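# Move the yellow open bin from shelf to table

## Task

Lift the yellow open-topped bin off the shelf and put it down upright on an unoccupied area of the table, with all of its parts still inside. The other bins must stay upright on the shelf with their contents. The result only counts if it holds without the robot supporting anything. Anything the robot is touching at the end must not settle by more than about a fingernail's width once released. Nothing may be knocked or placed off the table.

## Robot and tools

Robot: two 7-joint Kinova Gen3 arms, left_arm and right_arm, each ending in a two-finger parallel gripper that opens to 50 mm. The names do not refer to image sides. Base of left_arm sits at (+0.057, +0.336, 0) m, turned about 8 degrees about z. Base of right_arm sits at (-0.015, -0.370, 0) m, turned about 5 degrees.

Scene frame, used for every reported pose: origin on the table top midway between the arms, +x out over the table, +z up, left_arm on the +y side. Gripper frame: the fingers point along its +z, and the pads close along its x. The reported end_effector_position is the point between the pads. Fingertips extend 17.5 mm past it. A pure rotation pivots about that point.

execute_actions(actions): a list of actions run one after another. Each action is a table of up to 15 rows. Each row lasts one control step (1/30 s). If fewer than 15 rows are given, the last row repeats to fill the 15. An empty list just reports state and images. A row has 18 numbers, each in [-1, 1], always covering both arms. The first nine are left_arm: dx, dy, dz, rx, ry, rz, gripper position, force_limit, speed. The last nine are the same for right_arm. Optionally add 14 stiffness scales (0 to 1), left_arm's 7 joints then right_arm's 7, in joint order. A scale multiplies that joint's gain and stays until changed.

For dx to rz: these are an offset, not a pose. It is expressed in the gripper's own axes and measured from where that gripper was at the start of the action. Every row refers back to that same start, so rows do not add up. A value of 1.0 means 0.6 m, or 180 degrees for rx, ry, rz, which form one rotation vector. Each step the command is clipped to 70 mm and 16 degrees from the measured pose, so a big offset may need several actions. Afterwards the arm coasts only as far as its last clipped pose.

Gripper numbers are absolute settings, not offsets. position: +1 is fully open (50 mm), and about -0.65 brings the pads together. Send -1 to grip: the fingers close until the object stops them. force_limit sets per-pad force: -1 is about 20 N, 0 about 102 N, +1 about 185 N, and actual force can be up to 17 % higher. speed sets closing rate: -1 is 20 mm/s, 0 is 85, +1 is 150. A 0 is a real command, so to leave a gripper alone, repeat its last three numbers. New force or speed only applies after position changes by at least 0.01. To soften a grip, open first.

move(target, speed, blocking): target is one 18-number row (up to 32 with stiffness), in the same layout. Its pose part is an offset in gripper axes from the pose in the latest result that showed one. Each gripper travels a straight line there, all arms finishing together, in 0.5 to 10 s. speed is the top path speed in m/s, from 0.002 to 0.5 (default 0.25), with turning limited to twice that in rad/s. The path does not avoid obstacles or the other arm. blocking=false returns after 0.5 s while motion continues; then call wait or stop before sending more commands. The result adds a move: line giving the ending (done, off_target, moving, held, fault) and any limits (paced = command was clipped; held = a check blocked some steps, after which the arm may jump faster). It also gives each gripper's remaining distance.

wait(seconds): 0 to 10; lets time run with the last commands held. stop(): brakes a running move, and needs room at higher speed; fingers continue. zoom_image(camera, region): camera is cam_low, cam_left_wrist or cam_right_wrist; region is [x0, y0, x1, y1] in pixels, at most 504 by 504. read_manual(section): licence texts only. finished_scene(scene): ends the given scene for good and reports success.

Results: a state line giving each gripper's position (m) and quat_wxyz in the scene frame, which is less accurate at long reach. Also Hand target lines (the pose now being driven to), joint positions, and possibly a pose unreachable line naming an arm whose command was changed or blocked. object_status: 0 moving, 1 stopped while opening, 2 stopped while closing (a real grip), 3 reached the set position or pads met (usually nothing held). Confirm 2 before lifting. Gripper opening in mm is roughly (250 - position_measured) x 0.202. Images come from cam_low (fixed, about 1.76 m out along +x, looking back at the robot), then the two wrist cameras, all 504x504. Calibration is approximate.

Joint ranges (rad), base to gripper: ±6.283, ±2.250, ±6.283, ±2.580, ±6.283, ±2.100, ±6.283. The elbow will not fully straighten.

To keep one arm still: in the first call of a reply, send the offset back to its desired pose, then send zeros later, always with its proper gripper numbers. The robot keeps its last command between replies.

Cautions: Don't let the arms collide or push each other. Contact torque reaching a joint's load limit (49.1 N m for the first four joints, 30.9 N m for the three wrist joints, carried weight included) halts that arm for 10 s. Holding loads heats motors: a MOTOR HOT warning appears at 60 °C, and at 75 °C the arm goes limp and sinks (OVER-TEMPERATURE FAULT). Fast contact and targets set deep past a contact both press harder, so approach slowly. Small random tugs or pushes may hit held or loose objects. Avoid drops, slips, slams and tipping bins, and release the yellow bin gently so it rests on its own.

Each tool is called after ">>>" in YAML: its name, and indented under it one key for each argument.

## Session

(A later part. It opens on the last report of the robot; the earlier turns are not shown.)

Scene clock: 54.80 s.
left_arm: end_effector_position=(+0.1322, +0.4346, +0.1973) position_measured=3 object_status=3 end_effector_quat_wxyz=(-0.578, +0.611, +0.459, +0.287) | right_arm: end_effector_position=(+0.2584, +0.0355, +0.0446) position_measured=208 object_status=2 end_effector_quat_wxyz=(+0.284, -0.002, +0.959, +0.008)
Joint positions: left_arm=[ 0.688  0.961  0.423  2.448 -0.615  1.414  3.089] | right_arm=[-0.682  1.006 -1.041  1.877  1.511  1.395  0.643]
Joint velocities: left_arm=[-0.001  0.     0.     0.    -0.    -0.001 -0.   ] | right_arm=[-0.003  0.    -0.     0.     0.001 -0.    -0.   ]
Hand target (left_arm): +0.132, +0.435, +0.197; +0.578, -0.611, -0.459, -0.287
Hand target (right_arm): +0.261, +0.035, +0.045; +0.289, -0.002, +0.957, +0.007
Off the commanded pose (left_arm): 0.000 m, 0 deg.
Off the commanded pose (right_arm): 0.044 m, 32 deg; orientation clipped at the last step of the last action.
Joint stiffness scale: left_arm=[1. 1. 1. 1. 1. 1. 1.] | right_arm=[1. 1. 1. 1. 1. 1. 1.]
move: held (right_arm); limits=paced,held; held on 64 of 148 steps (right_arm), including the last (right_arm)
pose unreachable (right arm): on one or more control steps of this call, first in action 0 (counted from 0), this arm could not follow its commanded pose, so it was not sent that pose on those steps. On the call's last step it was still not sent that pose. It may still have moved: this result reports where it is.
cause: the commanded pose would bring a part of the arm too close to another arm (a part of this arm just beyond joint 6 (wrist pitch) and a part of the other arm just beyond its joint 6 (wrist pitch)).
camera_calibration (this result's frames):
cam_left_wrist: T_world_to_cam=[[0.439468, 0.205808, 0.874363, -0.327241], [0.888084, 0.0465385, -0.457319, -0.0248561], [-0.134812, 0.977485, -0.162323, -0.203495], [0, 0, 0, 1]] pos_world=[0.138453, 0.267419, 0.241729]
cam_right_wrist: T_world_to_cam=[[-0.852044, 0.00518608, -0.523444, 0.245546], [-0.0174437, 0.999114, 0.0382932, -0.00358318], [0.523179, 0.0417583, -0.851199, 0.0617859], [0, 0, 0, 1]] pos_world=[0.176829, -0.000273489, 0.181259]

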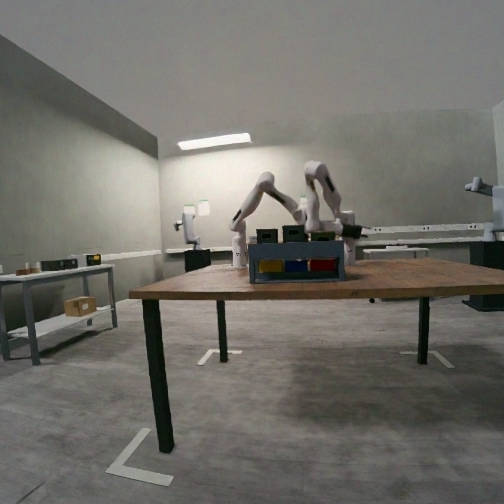

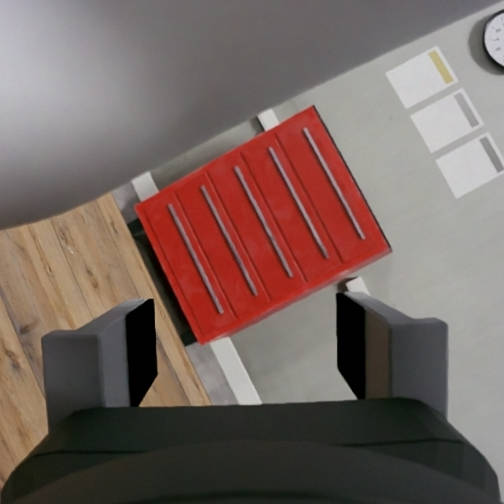

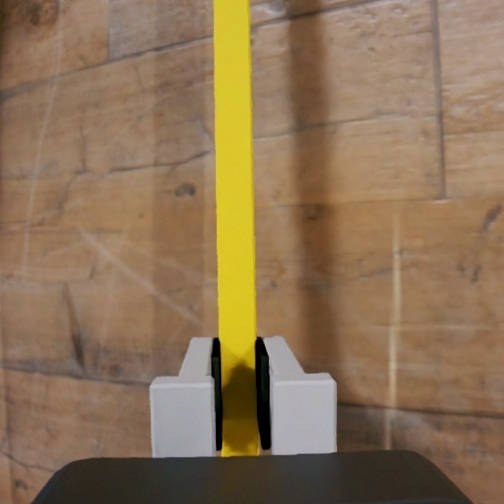

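>>> move:
  target: [0,0,0,0,0,0,1,0,0, 0.018,0,0.028,0,0,0,-1,0,0]
  speed: 0.05

>>> execute_actions:
  actions:
    - [[0,0,0,0,0,0,1,0,0, 0,0,0,0,0,0,1,0,0]]
    - [[0,0,0,0,0,0,1,0,0, 0,0,0,0,0,0,1,0,0]]

Scene clock: 56.40 s.
left_arm: end_effector_position=(+0.1322, +0.4346, +0.1973) position_measured=3 object_status=3 end_effector_quat_wxyz=(-0.578, +0.611, +0.459, +0.287) | right_arm: end_effector_position=(+0.2586, +0.0340, +0.0262) position_measured=208 object_status=2 end_effector_quat_wxyz=(+0.283, -0.001, +0.959, +0.005)
Joint positions: left_arm=[ 0.688  0.961  0.423  2.448 -0.615  1.414  3.089] | right_arm=[-0.689  1.046 -1.026  1.878  1.543  1.395  0.616]
Joint velocities: left_arm=[ 0. -0. -0.  0. -0. -0.  0.] | right_arm=[ 0.002  0.006 -0.     0.     0.002  0.    -0.   ]
Hand target (left_arm): +0.132, +0.435, +0.197; +0.578, -0.611, -0.459, -0.287
Hand target (right_arm): +0.258, +0.036, +0.025; +0.284, -0.002, +0.959, +0.008
Off the commanded pose (left_arm): 0.000 m, 0 deg.
Off the commanded pose (right_arm): 0.002 m, 0 deg.
Joint stiffness scale: left_arm=[1. 1. 1. 1. 1. 1. 1.] | right_arm=[1. 1. 1. 1. 1. 1. 1.]
move: done
camera_calibration (this result's frames):
cam_left_wrist: T_world_to_cam=[[0.439469, 0.205808, 0.874363, -0.327241], [0.888084, 0.0465387, -0.457319, -0.024856], [-0.134812, 0.977485, -0.162323, -0.203495], [0, 0, 0, 1]] pos_world=[0.138453, 0.267419, 0.241729]
cam_right_wrist: T_world_to_cam=[[-0.852955, 0.0060464, -0.521949, 0.236326], [-0.0131181, 0.999369, 0.0330143, -0.00230232], [0.521819, 0.0350067, -0.852338, 0.0466879], [0, 0, 0, 1]] pos_world=[0.177182, -0.000762448, 0.16322]

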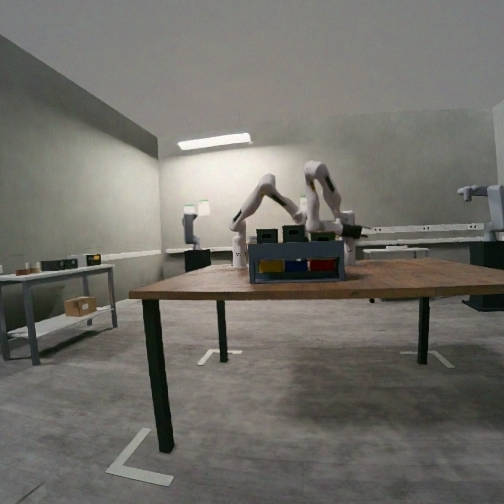

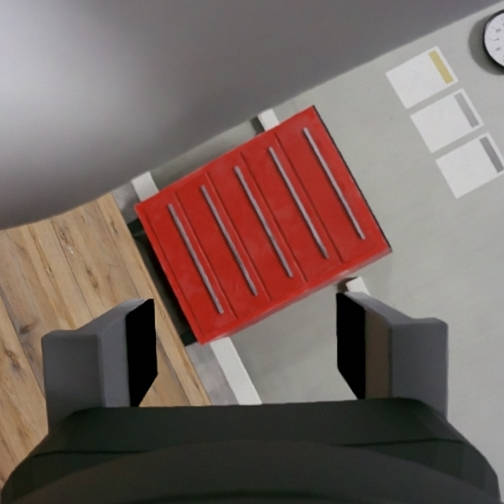

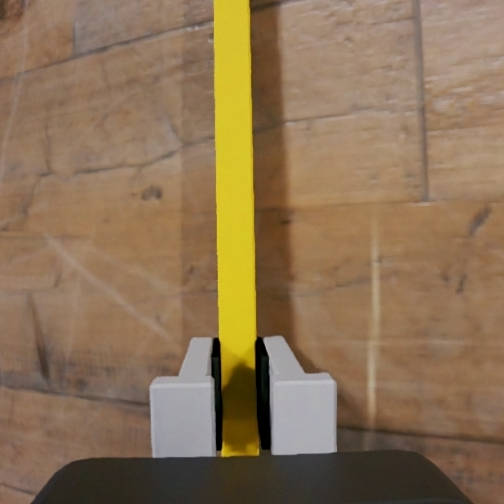

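Scene clock: 57.40 s.
left_arm: end_effector_position=(+0.1322, +0.4346, +0.1973) position_measured=3 object_status=3 end_effector_quat_wxyz=(-0.578, +0.611, +0.459, +0.287) | right_arm: end_effector_position=(+0.2637, +0.0343, +0.0332) position_measured=3 object_status=3 end_effector_quat_wxyz=(+0.292, +0.002, +0.957, +0.006)
Joint positions: left_arm=[ 0.688  0.961  0.423  2.448 -0.615  1.414  3.089] | right_arm=[-0.688  1.036 -1.026  1.876  1.544  1.405  0.616]
Joint velocities: left_arm=[ 0.     0.     0.    -0.    -0.001  0.001 -0.   ] | right_arm=[0.001 0.    0.001 0.    0.    0.002 0.   ]
Hand target (left_arm): +0.132, +0.435, +0.197; +0.578, -0.611, -0.459, -0.287
Hand target (right_arm): +0.263, +0.034, +0.032; +0.291, +0.002, +0.957, +0.006
Off the commanded pose (left_arm): 0.000 m, 0 deg.
Off the commanded pose (right_arm): 0.001 m, 0 deg.
Joint stiffness scale: left_arm=[1. 1. 1. 1. 1. 1. 1.] | right_arm=[1. 1. 1. 1. 1. 1. 1.]
camera_calibration (this result's frames):
cam_left_wrist: T_world_to_cam=[[0.439469, 0.205808, 0.874363, -0.327241], [0.888084, 0.0465384, -0.457319, -0.024856], [-0.134812, 0.977485, -0.162323, -0.203495], [0, 0, 0, 1]] pos_world=[0.138453, 0.267419, 0.241729]
cam_right_wrist: T_world_to_cam=[[-0.843897, 0.0123959, -0.536363, 0.242176], [-0.00867406, 0.999287, 0.036742, -0.00413972], [0.536436, 0.0356589, -0.843188, 0.0457973], [0, 0, 0, 1]] pos_world=[0.179768, -0.000498287, 0.168662]

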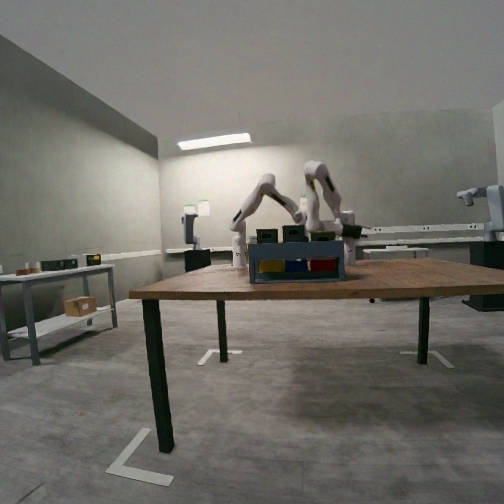

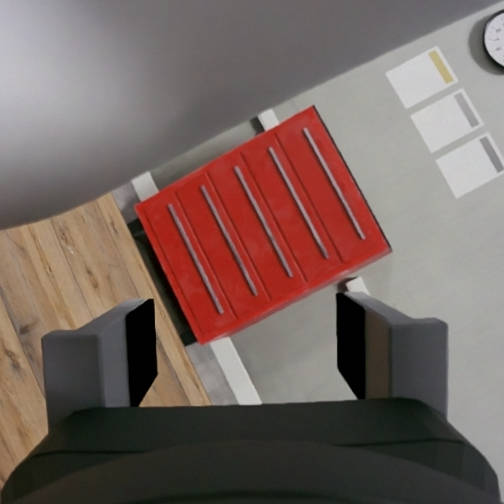

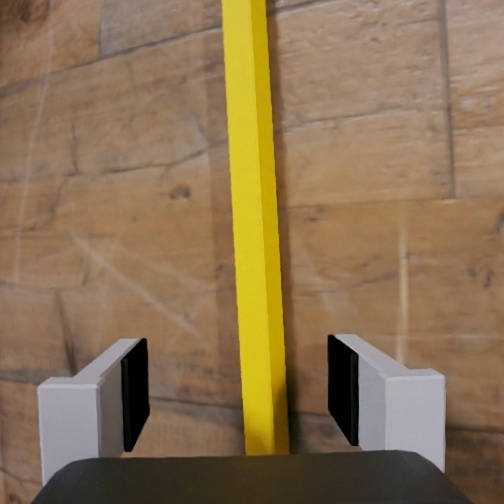

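>>> move:
  target: [0,0,0,0,0,0,1,0,0, -0.32,-0.1655,0,0,0.189,0,1,0,0]
  speed: 0.2

Scene clock: 60.83 s.
left_arm: end_effector_position=(+0.1322, +0.4346, +0.1973) position_measured=3 object_status=3 end_effector_quat_wxyz=(-0.578, +0.611, +0.459, +0.287) | right_arm: end_effector_position=(+0.2654, +0.0344, +0.0348) position_measured=3 object_status=3 end_effector_quat_wxyz=(+0.289, -0.001, +0.957, +0.006)
Joint positions: left_arm=[ 0.688  0.961  0.423  2.448 -0.615  1.414  3.089] | right_arm=[-0.678  1.032 -1.031  1.876  1.543  1.401  0.63 ]
Joint velocities: left_arm=[-0.     0.001  0.    -0.     0.001  0.     0.   ] | right_arm=[ 0.003  0.001  0.001  0.    -0.    -0.     0.001]
Hand target (left_arm): +0.132, +0.435, +0.197; +0.578, -0.611, -0.459, -0.287
Hand target (right_arm): +0.265, +0.034, +0.034; +0.290, +0.001, +0.957, +0.006
Off the commanded pose (left_arm): 0.000 m, 0 deg.
Off the commanded pose (right_arm): 0.214 m, 34 deg; position and orientation clipped at the last step of the last action.
Joint stiffness scale: left_arm=[1. 1. 1. 1. 1. 1. 1.] | right_arm=[1. 1. 1. 1. 1. 1. 1.]
move: held (right_arm); limits=paced,held; held on 50 of 53 steps (right_arm), including the last (right_arm)
pose unreachable (right arm): on one or more control steps of this call, first in action 0 (counted from 0), this arm could not follow its commanded pose, so it was not sent that pose on those steps. On the call's last step it was still not sent that pose. It may still have moved: this result reports where it is.
cause: the commanded pose would bring a part of the arm too close to another arm (a part of this arm just beyond joint 6 (wrist pitch) and a part of the other arm just beyond its joint 6 (wrist pitch)).
camera_calibration (this result's frames):
cam_left_wrist: T_world_to_cam=[[0.439469, 0.205808, 0.874363, -0.327241], [0.888084, 0.0465387, -0.457319, -0.024856], [-0.134812, 0.977485, -0.162323, -0.203495], [0, 0, 0, 1]] pos_world=[0.138453, 0.267419, 0.241729]
cam_right_wrist: T_world_to_cam=[[-0.84648, 0.0073924, -0.53237, 0.245187], [-0.0141227, 0.99924, 0.0363307, -0.00276431], [0.532234, 0.0382717, -0.845732, 0.0473113], [0, 0, 0, 1]] pos_world=[0.182326, -0.000860995, 0.170643]

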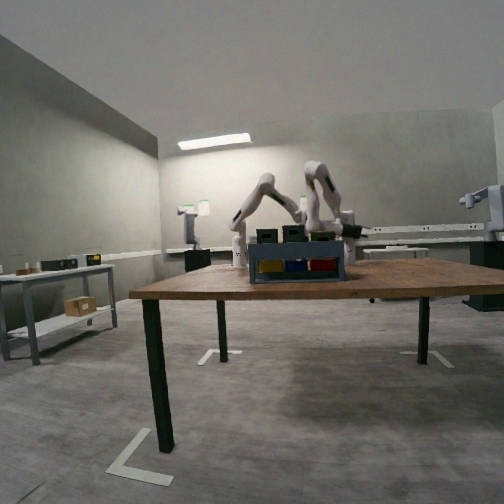

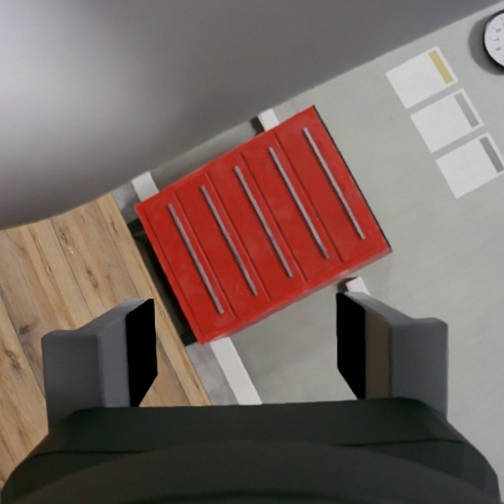

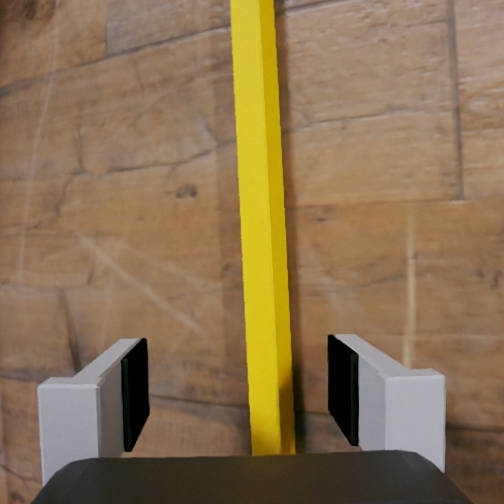

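>>> move:
  target: [0,0,0.2,0,0,0,1,0,0, 0,0,0,0,0,0,1,0,0]
  speed: 0.2

>>> move:
  target: [0,0,0,0,0,0,1,0,0, -0.32,-0.1655,0,0,0.189,0,1,0,0]
  speed: 0.2

Scene clock: 62.40 s.
left_arm: end_effector_position=(+0.1285, +0.4650, +0.1900) position_measured=3 object_status=3 end_effector_quat_wxyz=(-0.571, +0.614, +0.462, +0.290) | right_arm: end_effector_position=(+0.2654, +0.0344, +0.0348) position_measured=3 object_status=3 end_effector_quat_wxyz=(+0.289, -0.001, +0.957, +0.006)
Joint positions: left_arm=[ 0.663  0.988  0.372  2.533 -0.709  1.315  3.15 ] | right_arm=[-0.678  1.032 -1.031  1.876  1.543  1.401  0.63 ]
Joint velocities: left_arm=[-0.     0.    -0.    -0.    -0.001 -0.     0.   ] | right_arm=[ 0.003 -0.     0.001 -0.     0.    -0.002 -0.001]
Hand target (left_arm): +0.129, +0.464, +0.191; +0.571, -0.614, -0.461, -0.290
Hand target (right_arm): +0.265, +0.034, +0.035; +0.289, -0.001, +0.957, +0.006
Off the commanded pose (left_arm): 0.089 m, 1 deg; position clipped at the last step of the last action.
Off the commanded pose (right_arm): 0.000 m, 0 deg.
Joint stiffness scale: left_arm=[1. 1. 1. 1. 1. 1. 1.] | right_arm=[1. 1. 1. 1. 1. 1. 1.]
move: held (left_arm); limits=paced,held; held on 18 of 27 steps (left_arm), including the last (left_arm)
pose unreachable (left arm): on one or more control steps of this call, first in action 0 (counted from 0), this arm could not follow its commanded pose, so it was not sent that pose on those steps. On the call's last step it was still not sent that pose. It may still have moved: this result reports where it is.
cause: the commanded pose would bring two parts of the arm too close to each other (its gripper and another part of the arm, with joints 2 (shoulder) to 7 (wrist roll) between them).
camera_calibration (this result's frames):
cam_left_wrist: T_world_to_cam=[[0.431843, 0.212931, 0.876454, -0.328186], [0.892901, 0.0363692, -0.448783, -0.0238176], [-0.127436, 0.97639, -0.17442, -0.233096], [0, 0, 0, 1]] pos_world=[0.133287, 0.298339, 0.236295]
cam_right_wrist: T_world_to_cam=[[-0.84648, 0.00739237, -0.53237, 0.245187], [-0.0141226, 0.99924, 0.0363306, -0.00276432], [0.532234, 0.0382715, -0.845732, 0.0473113], [0, 0, 0, 1]] pos_world=[0.182326, -0.000860972, 0.170643]

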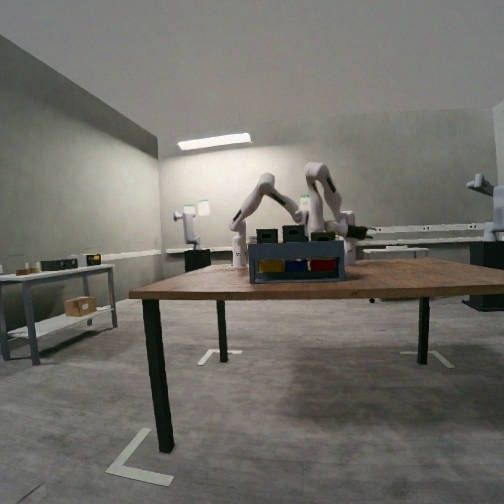

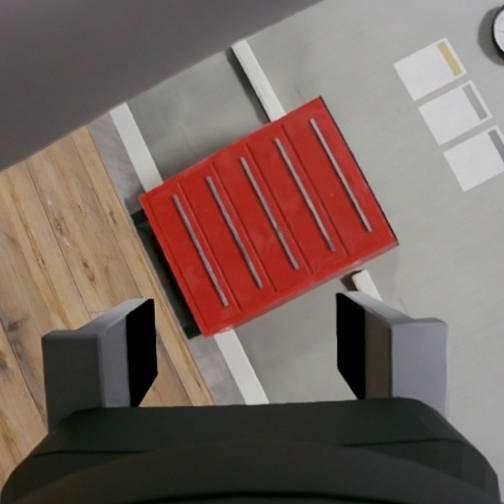

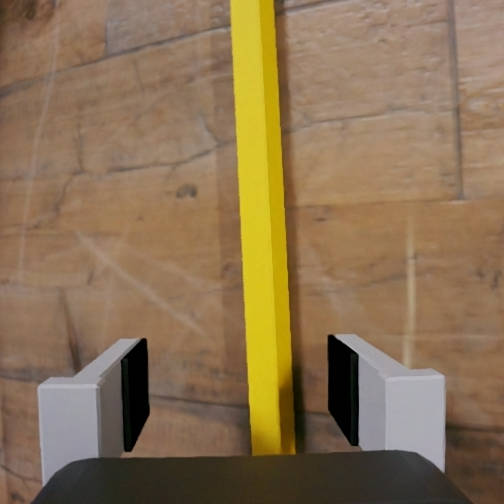

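Scene clock: 64.33 s.
left_arm: end_effector_position=(+0.1285, +0.4650, +0.1900) position_measured=3 object_status=3 end_effector_quat_wxyz=(-0.571, +0.614, +0.462, +0.290) | right_arm: end_effector_position=(+0.4289, -0.0647, +0.1412) position_measured=3 object_status=3 end_effector_quat_wxyz=(+0.006, -0.001, +1.000, +0.009)
Joint positions: left_arm=[ 0.663  0.988  0.372  2.533 -0.709  1.315  3.15 ] | right_arm=[-0.014  1.004 -1.298  1.324  0.96   1.462  1.826]
Joint velocities: left_arm=[-0.001 -0.     0.     0.    -0.001 -0.    -0.   ] | right_arm=[-0.     0.009  0.001 -0.006 -0.     0.007  0.   ]
Hand target (left_arm): +0.128, +0.465, +0.190; +0.571, -0.614, -0.462, -0.290
Hand target (right_arm): +0.426, -0.067, +0.141; -0.001, -0.002, +1.000, +0.007
Off the commanded pose (left_arm): 0.000 m, 0 deg.
Off the commanded pose (right_arm): 0.003 m, 1 deg.
Joint stiffness scale: left_arm=[1. 1. 1. 1. 1. 1. 1.] | right_arm=[1. 1. 1. 1. 1. 1. 1.]
move: done
camera_calibration (this result's frames):
cam_left_wrist: T_world_to_cam=[[0.431843, 0.212931, 0.876454, -0.328186], [0.892901, 0.0363694, -0.448783, -0.0238176], [-0.127436, 0.97639, -0.17442, -0.233096], [0, 0, 0, 1]] pos_world=[0.133287, 0.298339, 0.236295]
cam_right_wrist: T_world_to_cam=[[-0.9999, 0.00309853, 0.0137849, 0.429316], [0.00368442, 0.999082, 0.0426817, 0.0861038], [-0.01364, 0.0427282, -0.998994, 0.310102], [0, 0, 0, 1]] pos_world=[0.433186, -0.100605, 0.300197]

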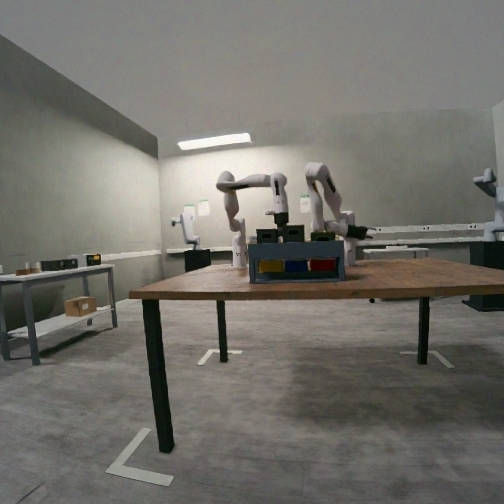

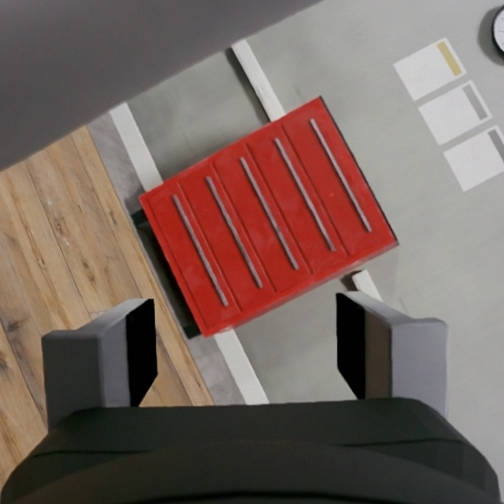

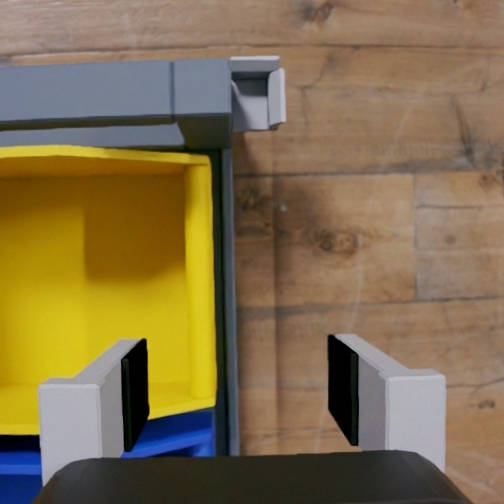

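>>> move:
  target: [0,0,0,0,0,0,1,0,0, -0.027,0,0.08,0,0,0,1,0,0]
  speed: 0.1

Scene clock: 65.97 s.
left_arm: end_effector_position=(+0.1285, +0.4650, +0.1900) position_measured=3 object_status=3 end_effector_quat_wxyz=(-0.571, +0.614, +0.462, +0.290) | right_arm: end_effector_position=(+0.4425, -0.0658, +0.0954) position_measured=3 object_status=3 end_effector_quat_wxyz=(+0.002, +0.003, +1.000, +0.007)
Joint positions: left_arm=[ 0.663  0.988  0.372  2.533 -0.709  1.315  3.15 ] | right_arm=[-0.018  1.078 -1.258  1.325  1.011  1.407  1.827]
Joint velocities: left_arm=[-0.    -0.     0.    -0.001 -0.002 -0.    -0.   ] | right_arm=[-0.001  0.005  0.002 -0.     0.004 -0.     0.   ]
Hand target (left_arm): +0.128, +0.465, +0.190; +0.571, -0.614, -0.462, -0.290
Hand target (right_arm): +0.445, -0.064, +0.093; +0.006, -0.001, +1.000, +0.009
Off the commanded pose (left_arm): 0.000 m, 0 deg.
Off the commanded pose (right_arm): 0.004 m, 1 deg.
Joint stiffness scale: left_arm=[1. 1. 1. 1. 1. 1. 1.] | right_arm=[1. 1. 1. 1. 1. 1. 1.]
move: off_target (right_arm)
camera_calibration (this result's frames):
cam_left_wrist: T_world_to_cam=[[0.431843, 0.212931, 0.876454, -0.328186], [0.892901, 0.0363698, -0.448783, -0.0238177], [-0.127436, 0.97639, -0.17442, -0.233095], [0, 0, 0, 1]] pos_world=[0.133287, 0.298339, 0.236295]
cam_right_wrist: T_world_to_cam=[[-0.999694, 0.0107973, 0.0222391, 0.443224], [0.0116808, 0.999132, 0.039991, 0.0858641], [-0.021788, 0.0402385, -0.998953, 0.268003], [0, 0, 0, 1]] pos_world=[0.447925, -0.101359, 0.254432]

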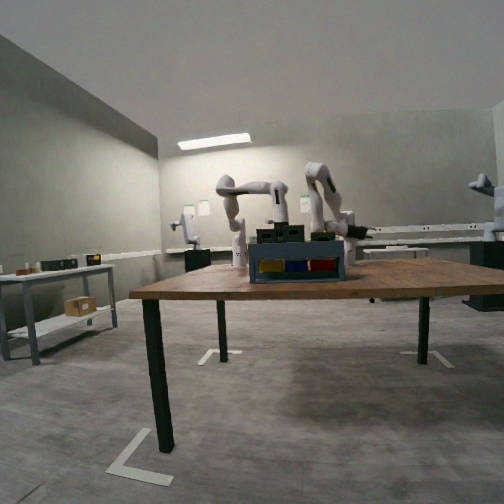

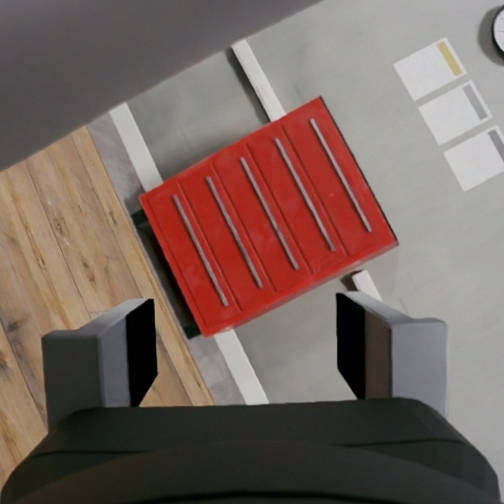

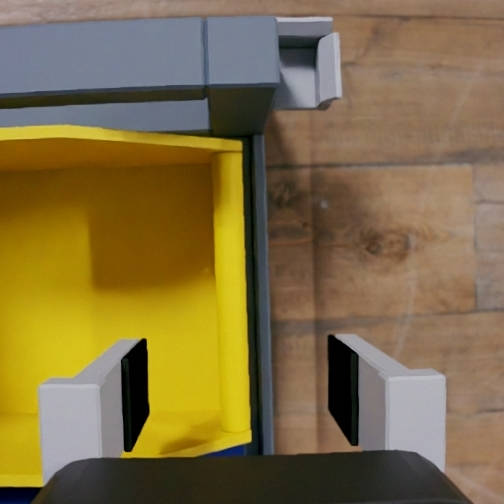

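>>> move:
  target: [0,0,0,0,0,0,1,0,0, -0.007,0,0.075,0,0,0,1,0,0]
  speed: 0.05

>>> execute_actions:
  actions:
    - [[0,0,0,0,0,0,1,0,0, 0,0,0,0,0,0,-1,0.3,0]]
    - [[0,0,0,0,0,0,1,0,0, 0,0,0,0,0,0,-1,0.3,0]]

Scene clock: 67.93 s.
left_arm: end_effector_position=(+0.1285, +0.4650, +0.1900) position_measured=3 object_status=3 end_effector_quat_wxyz=(-0.571, +0.614, +0.462, +0.290) | right_arm: end_effector_position=(+0.4447, -0.0663, +0.0532) position_measured=3 object_status=3 end_effector_quat_wxyz=(-0.002, +0.002, +1.000, +0.007)
Joint positions: left_arm=[ 0.663  0.988  0.372  2.533 -0.709  1.315  3.15 ] | right_arm=[-0.021  1.136 -1.219  1.349  1.05   1.345  1.815]
Joint velocities: left_arm=[-0.     0.001 -0.001  0.     0.    -0.     0.   ] | right_arm=[-0.001  0.003  0.    -0.     0.    -0.001 -0.   ]
Hand target (left_arm): +0.128, +0.465, +0.190; +0.571, -0.614, -0.462, -0.290
Hand target (right_arm): +0.447, -0.065, +0.050; +0.002, +0.003, +1.000, +0.008
Off the commanded pose (left_arm): 0.000 m, 0 deg.
Off the commanded pose (right_arm): 0.004 m, 0 deg.
Joint stiffness scale: left_arm=[1. 1. 1. 1. 1. 1. 1.] | right_arm=[1. 1. 1. 1. 1. 1. 1.]
move: off_target (right_arm)
camera_calibration (this result's frames):
cam_left_wrist: T_world_to_cam=[[0.431843, 0.212931, 0.876454, -0.328186], [0.892901, 0.0363694, -0.448782, -0.0238177], [-0.127436, 0.97639, -0.17442, -0.233095], [0, 0, 0, 1]] pos_world=[0.133287, 0.298339, 0.236295]
cam_right_wrist: T_world_to_cam=[[-0.999497, 0.00948388, 0.0302466, 0.445777], [0.01067, 0.999171, 0.0392971, 0.0885251], [-0.0298488, 0.0396001, -0.99877, 0.229514], [0, 0, 0, 1]] pos_world=[0.451459, -0.101768, 0.21227]

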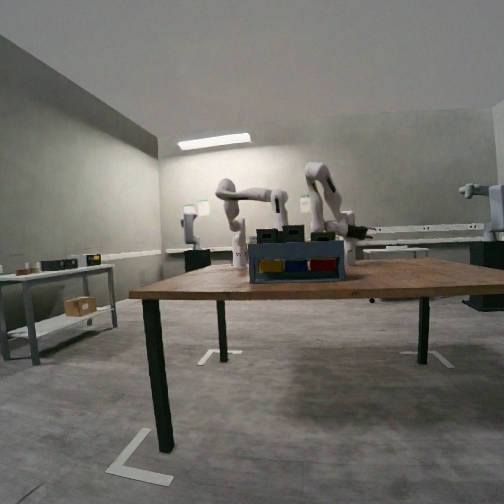

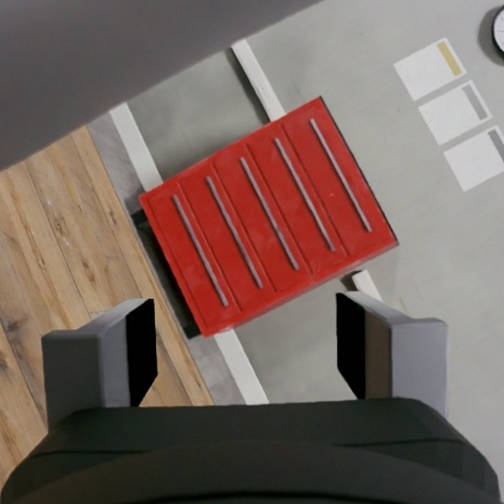

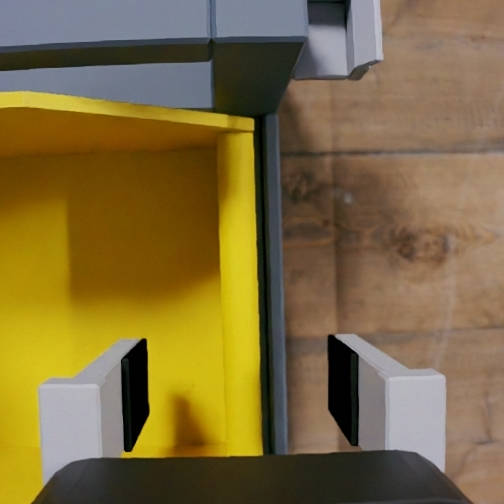

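Scene clock: 68.93 s.
left_arm: end_effector_position=(+0.1285, +0.4650, +0.1900) position_measured=3 object_status=3 end_effector_quat_wxyz=(-0.571, +0.614, +0.462, +0.290) | right_arm: end_effector_position=(+0.4447, -0.0663, +0.0532) position_measured=213 object_status=2 end_effector_quat_wxyz=(-0.002, +0.002, +1.000, +0.007)
Joint positions: left_arm=[ 0.663  0.988  0.372  2.533 -0.709  1.315  3.15 ] | right_arm=[-0.021  1.136 -1.219  1.349  1.05   1.345  1.815]
Joint velocities: left_arm=[-0.    -0.    -0.001  0.     0.001 -0.    -0.   ] | right_arm=[ 0.001  0.     0.    -0.    -0.    -0.001 -0.001]
Hand target (left_arm): +0.128, +0.465, +0.190; +0.571, -0.614, -0.462, -0.290
Hand target (right_arm): +0.445, -0.066, +0.053; -0.002, +0.002, +1.000, +0.007
Off the commanded pose (left_arm): 0.000 m, 0 deg.
Off the commanded pose (right_arm): 0.000 m, 0 deg.
Joint stiffness scale: left_arm=[1. 1. 1. 1. 1. 1. 1.] | right_arm=[1. 1. 1. 1. 1. 1. 1.]
camera_calibration (this result's frames):
cam_left_wrist: T_world_to_cam=[[0.431843, 0.212931, 0.876454, -0.328186], [0.892901, 0.0363695, -0.448783, -0.0238176], [-0.127436, 0.97639, -0.17442, -0.233095], [0, 0, 0, 1]] pos_world=[0.133287, 0.298339, 0.236295]
cam_right_wrist: T_world_to_cam=[[-0.999497, 0.00947779, 0.0302651, 0.445769], [0.0106646, 0.999171, 0.039297, 0.0885248], [-0.0298675, 0.0396, -0.998769, 0.229513], [0, 0, 0, 1]] pos_world=[0.451456, -0.101765, 0.21226]

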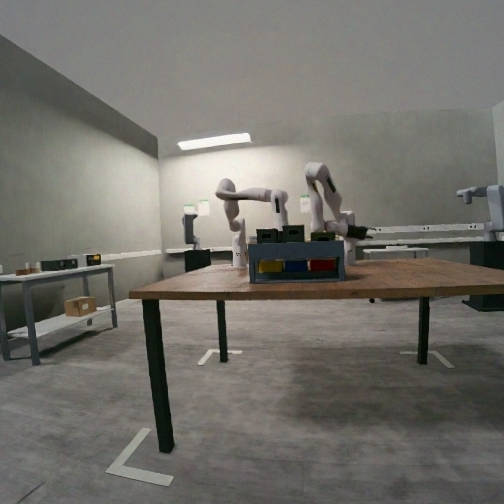

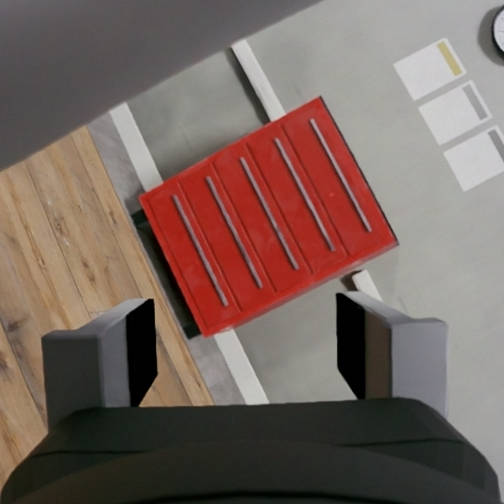

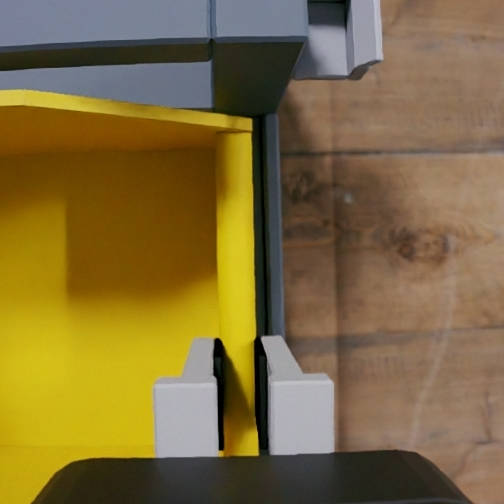

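>>> move:
  target: [0,0,0,0,0,0,1,0,0, 0.2,0,-0.012,0,0,0,-1,0.3,0]
  speed: 0.06

Scene clock: 71.63 s.
left_arm: end_effector_position=(+0.1285, +0.4650, +0.1900) position_measured=3 object_status=3 end_effector_quat_wxyz=(-0.571, +0.614, +0.462, +0.290) | right_arm: end_effector_position=(+0.3270, -0.0679, +0.0600) position_measured=213 object_status=2 end_effector_quat_wxyz=(-0.003, +0.002, +1.000, +0.004)
Joint positions: left_arm=[ 0.663  0.988  0.372  2.533 -0.709  1.315  3.15 ] | right_arm=[-0.021  1.047 -1.297  1.702  1.057  1.26   1.481]
Joint velocities: left_arm=[ 0. -0. -0. -0.  0.  0.  0.] | right_arm=[-0.002  0.    -0.002  0.003  0.     0.001 -0.003]
Hand target (left_arm): +0.128, +0.465, +0.190; +0.571, -0.614, -0.462, -0.290
Hand target (right_arm): +0.325, -0.065, +0.061; -0.003, +0.002, +1.000, +0.008
Off the commanded pose (left_arm): 0.000 m, 0 deg.
Off the commanded pose (right_arm): 0.003 m, 0 deg.
Joint stiffness scale: left_arm=[1. 1. 1. 1. 1. 1. 1.] | right_arm=[1. 1. 1. 1. 1. 1. 1.]
move: done
camera_calibration (this result's frames):
cam_left_wrist: T_world_to_cam=[[0.431843, 0.212931, 0.876454, -0.328186], [0.892901, 0.0363695, -0.448782, -0.0238178], [-0.127436, 0.97639, -0.17442, -0.233095], [0, 0, 0, 1]] pos_world=[0.133287, 0.298339, 0.236295]
cam_right_wrist: T_world_to_cam=[[-0.999489, 0.00877904, 0.0307466, 0.327794], [0.00981279, 0.999386, 0.033634, 0.0917137], [-0.0304324, 0.0339185, -0.998961, 0.232606], [0, 0, 0, 1]] pos_world=[0.333806, -0.102425, 0.219201]

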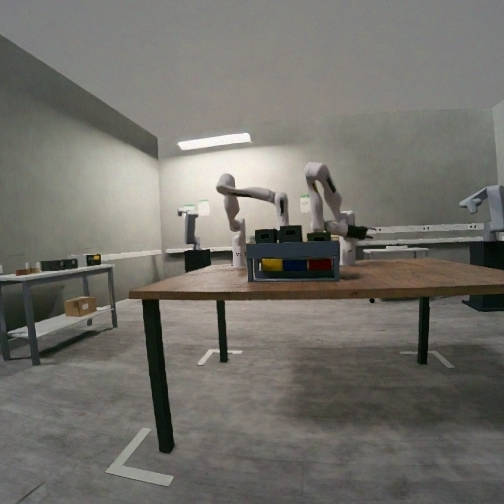

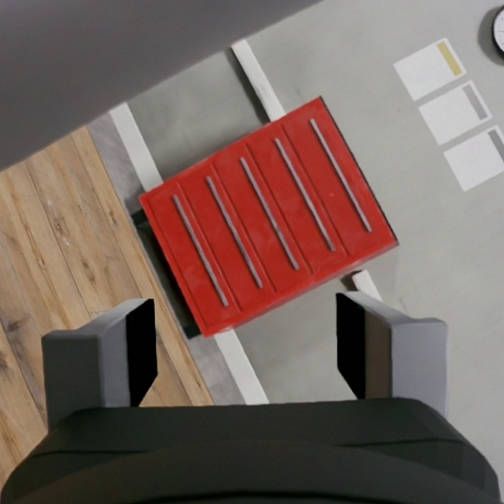

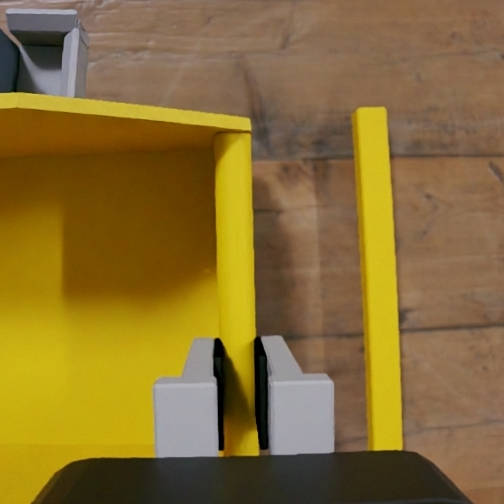

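>>> move:
  target: [0,0,0,0,0,0,1,0,0, 0,0,-0.07,0,0,0,-1,0.3,0]
  speed: 0.06

Scene clock: 73.40 s.
left_arm: end_effector_position=(+0.1285, +0.4650, +0.1900) position_measured=3 object_status=3 end_effector_quat_wxyz=(-0.571, +0.614, +0.462, +0.290) | right_arm: end_effector_position=(+0.3284, -0.0665, +0.0988) position_measured=213 object_status=2 end_effector_quat_wxyz=(-0.001, +0.002, +1.000, +0.006)
Joint positions: left_arm=[ 0.663  0.988  0.372  2.533 -0.709  1.315  3.15 ] | right_arm=[-0.007  0.992 -1.344  1.663  0.996  1.319  1.517]
Joint velocities: left_arm=[ 0.    -0.     0.    -0.001  0.001  0.    -0.   ] | right_arm=[ 0.001 -0.005  0.001 -0.    -0.002 -0.     0.001]
Hand target (left_arm): +0.128, +0.465, +0.190; +0.571, -0.614, -0.462, -0.290
Hand target (right_arm): +0.327, -0.068, +0.102; -0.002, +0.002, +1.000, +0.004
Off the commanded pose (left_arm): 0.000 m, 0 deg.
Off the commanded pose (right_arm): 0.004 m, 0 deg.
Joint stiffness scale: left_arm=[1. 1. 1. 1. 1. 1. 1.] | right_arm=[1. 1. 1. 1. 1. 1. 1.]
move: off_target (right_arm)
camera_calibration (this result's frames):
cam_left_wrist: T_world_to_cam=[[0.431843, 0.212931, 0.876454, -0.328186], [0.892901, 0.0363695, -0.448782, -0.0238178], [-0.127436, 0.97639, -0.17442, -0.233095], [0, 0, 0, 1]] pos_world=[0.133287, 0.298339, 0.236295]
cam_right_wrist: T_world_to_cam=[[-0.999591, 0.0102911, 0.026693, 0.328499], [0.0112731, 0.999255, 0.0369024, 0.0882438], [-0.0262934, 0.0371882, -0.998962, 0.270245], [0, 0, 0, 1]] pos_world=[0.334475, -0.101609, 0.25794]

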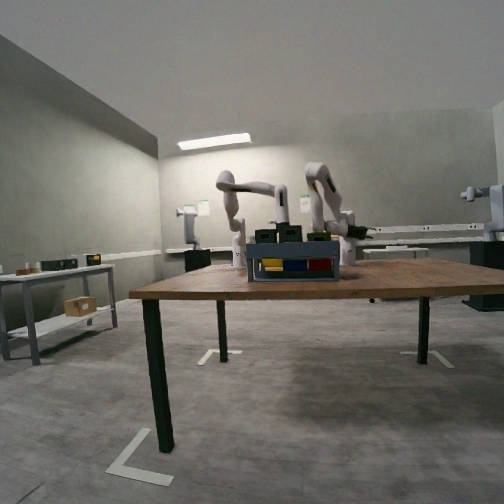

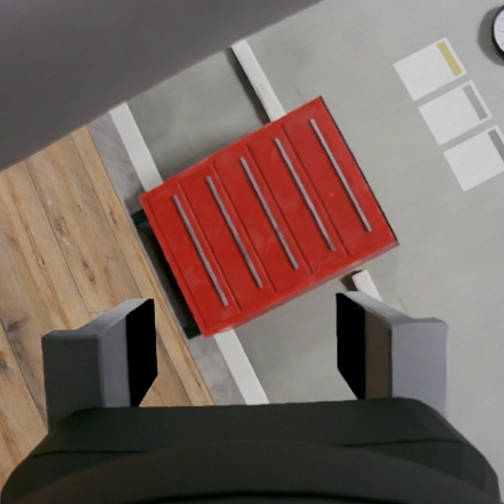

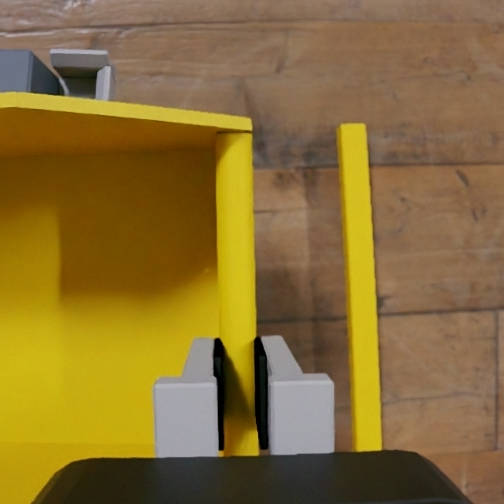

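>>> move:
  target: [0,0,0,0,0,0,1,0,0, 0,0,-0.09,0,0,0,-1,0.3,0]
  speed: 0.08

>>> move:
  target: [0,0,0,0,0,0,1,0,0, -0.05,-0.417,0,0,0,0,-1,0.3,0]
  speed: 0.1

Scene clock: 75.53 s.
left_arm: end_effector_position=(+0.1285, +0.4650, +0.1900) position_measured=3 object_status=3 end_effector_quat_wxyz=(-0.571, +0.614, +0.462, +0.290) | right_arm: end_effector_position=(+0.3302, -0.0655, +0.1495) position_measured=213 object_status=2 end_effector_quat_wxyz=(+0.002, +0.004, +1.000, +0.007)
Joint positions: left_arm=[ 0.663  0.988  0.372  2.533 -0.709  1.315  3.15 ] | right_arm=[ 0.007  0.926 -1.402  1.596  0.926  1.407  1.563]
Joint velocities: left_arm=[-0.001  0.    -0.    -0.001  0.001  0.     0.   ] | right_arm=[ 0.003 -0.004  0.    -0.    -0.002 -0.     0.001]
Hand target (left_arm): +0.128, +0.465, +0.190; +0.571, -0.614, -0.462, -0.290
Hand target (right_arm): +0.329, -0.067, +0.153; -0.000, +0.003, +1.000, +0.006
Off the commanded pose (left_arm): 0.000 m, 0 deg.
Off the commanded pose (right_arm): 0.004 m, 0 deg.
Joint stiffness scale: left_arm=[1. 1. 1. 1. 1. 1. 1.] | right_arm=[1. 1. 1. 1. 1. 1. 1.]
move: off_target (right_arm)
camera_calibration (this result's frames):
cam_left_wrist: T_world_to_cam=[[0.431843, 0.212931, 0.876454, -0.328186], [0.892901, 0.0363699, -0.448783, -0.0238178], [-0.127436, 0.97639, -0.17442, -0.233095], [0, 0, 0, 1]] pos_world=[0.133287, 0.298339, 0.236295]
cam_right_wrist: T_world_to_cam=[[-0.999674, 0.0131255, 0.0218906, 0.329891], [0.0139848, 0.999119, 0.0395717, 0.0840068], [-0.0213519, 0.039865, -0.998977, 0.319494], [0, 0, 0, 1]] pos_world=[0.335431, -0.100999, 0.308621]

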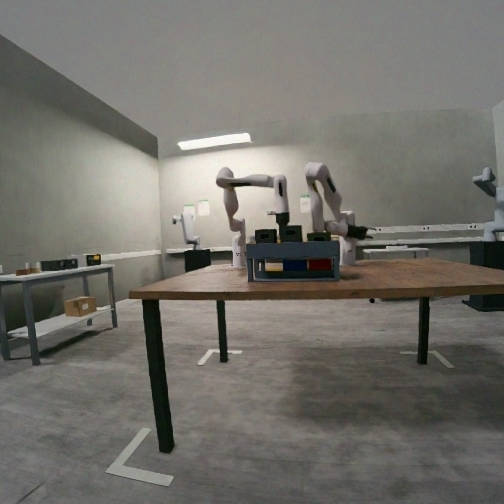

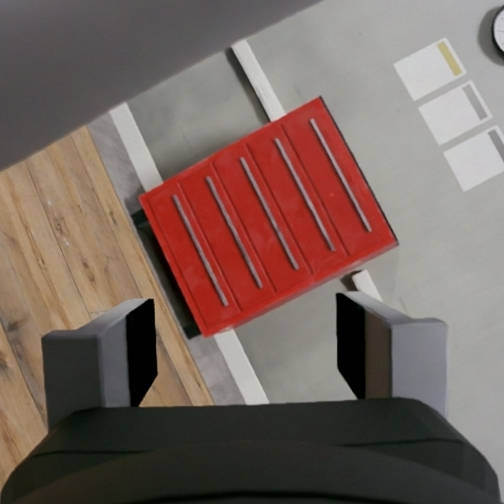

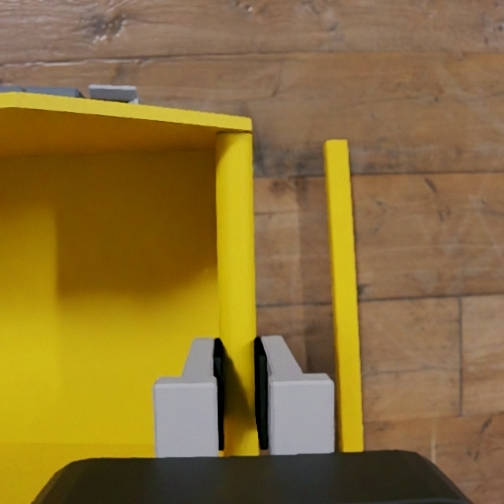

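Scene clock: 78.53 s.
left_arm: end_effector_position=(+0.1285, +0.4650, +0.1900) position_measured=3 object_status=3 end_effector_quat_wxyz=(-0.571, +0.614, +0.462, +0.290) | right_arm: end_effector_position=(+0.3549, -0.3158, +0.1463) position_measured=213 object_status=2 end_effector_quat_wxyz=(-0.002, +0.007, +1.000, +0.006)
Joint positions: left_arm=[ 0.663  0.988  0.372  2.533 -0.709  1.315  3.15 ] | right_arm=[ 0.739  0.914 -1.615  1.913  0.926  1.387  1.908]
Joint velocities: left_arm=[-0.    -0.     0.     0.001  0.001  0.     0.   ] | right_arm=[ 0.006  0.     0.     0.     0.    -0.001  0.001]
Hand target (left_arm): +0.128, +0.465, +0.190; +0.571, -0.614, -0.462, -0.290
Hand target (right_arm): +0.357, -0.316, +0.147; +0.003, +0.004, +1.000, +0.007
Off the commanded pose (left_arm): 0.000 m, 0 deg.
Off the commanded pose (right_arm): 0.003 m, 1 deg.
Joint stiffness scale: left_arm=[1. 1. 1. 1. 1. 1. 1.] | right_arm=[1. 1. 1. 1. 1. 1. 1.]
move: done
camera_calibration (this result's frames):
cam_left_wrist: T_world_to_cam=[[0.431843, 0.212931, 0.876454, -0.328186], [0.892901, 0.0363698, -0.448782, -0.0238178], [-0.127436, 0.97639, -0.17442, -0.233095], [0, 0, 0, 1]] pos_world=[0.133287, 0.298339, 0.236295]
cam_right_wrist: T_world_to_cam=[[-0.999383, 0.0201909, 0.028747, 0.359055], [0.0212614, 0.999073, 0.0374338, 0.331641], [-0.0279645, 0.0380219, -0.998886, 0.328525], [0, 0, 0, 1]] pos_world=[0.360969, -0.351075, 0.305423]

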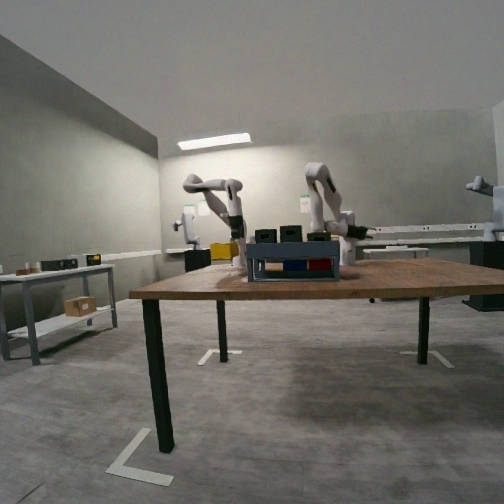

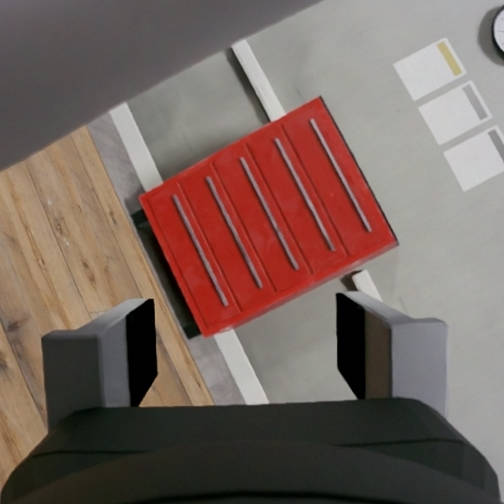

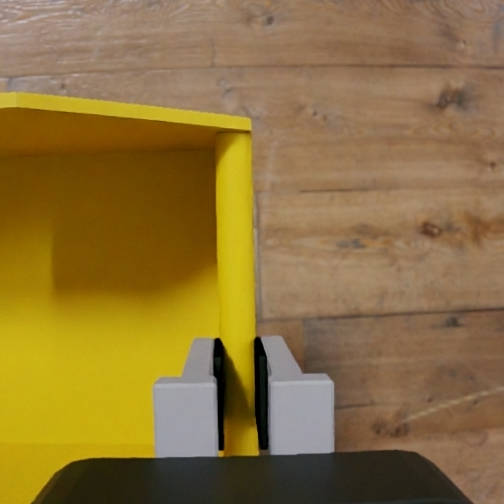

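>>> move:
  target: [0,0,0,0,0,0,1,0,0, 0,0,0.165,0,0,0,-1,0.3,0]
  speed: 0.05

Scene clock: 81.27 s.
left_arm: end_effector_position=(+0.1285, +0.4650, +0.1900) position_measured=3 object_status=3 end_effector_quat_wxyz=(-0.571, +0.614, +0.462, +0.290) | right_arm: end_effector_position=(+0.3526, -0.3165, +0.0495) position_measured=213 object_status=2 end_effector_quat_wxyz=(-0.004, +0.008, +1.000, +0.005)
Joint positions: left_arm=[ 0.663  0.988  0.372  2.533 -0.709  1.315  3.15 ] | right_arm=[ 0.666  1.053 -1.437  2.03   1.132  1.235  1.785]
Joint velocities: left_arm=[-0.    -0.     0.    -0.    -0.001  0.     0.   ] | right_arm=[-0.003  0.009  0.001  0.     0.004 -0.    -0.004]
Hand target (left_arm): +0.128, +0.465, +0.190; +0.571, -0.614, -0.462, -0.290
Hand target (right_arm): +0.354, -0.314, +0.047; -0.002, +0.007, +1.000, +0.007
Off the commanded pose (left_arm): 0.000 m, 0 deg.
Off the commanded pose (right_arm): 0.003 m, 0 deg.
Joint stiffness scale: left_arm=[1. 1. 1. 1. 1. 1. 1.] | right_arm=[1. 1. 1. 1. 1. 1. 1.]
move: done
camera_calibration (this result's frames):
cam_left_wrist: T_world_to_cam=[[0.431843, 0.212931, 0.876454, -0.328186], [0.892901, 0.0363697, -0.448783, -0.0238177], [-0.127436, 0.97639, -0.17442, -0.233095], [0, 0, 0, 1]] pos_world=[0.133287, 0.298339, 0.236295]
cam_right_wrist: T_world_to_cam=[[-0.999188, 0.0208594, 0.0344755, 0.359486], [0.0220437, 0.999167, 0.0343338, 0.335863], [-0.0337306, 0.0350659, -0.998816, 0.232848], [0, 0, 0, 1]] pos_world=[0.359645, -0.351247, 0.208648]

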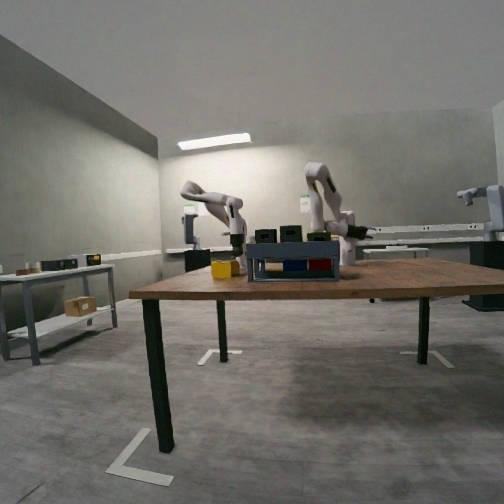

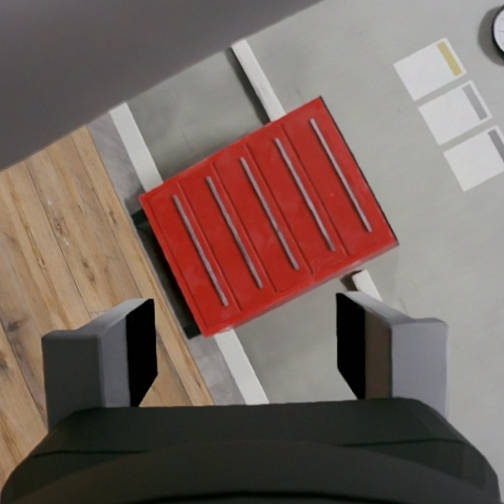

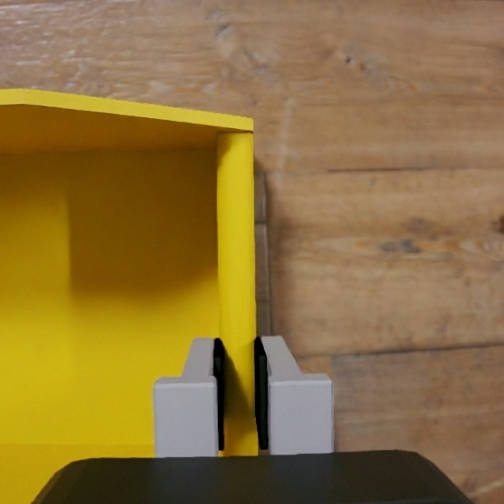

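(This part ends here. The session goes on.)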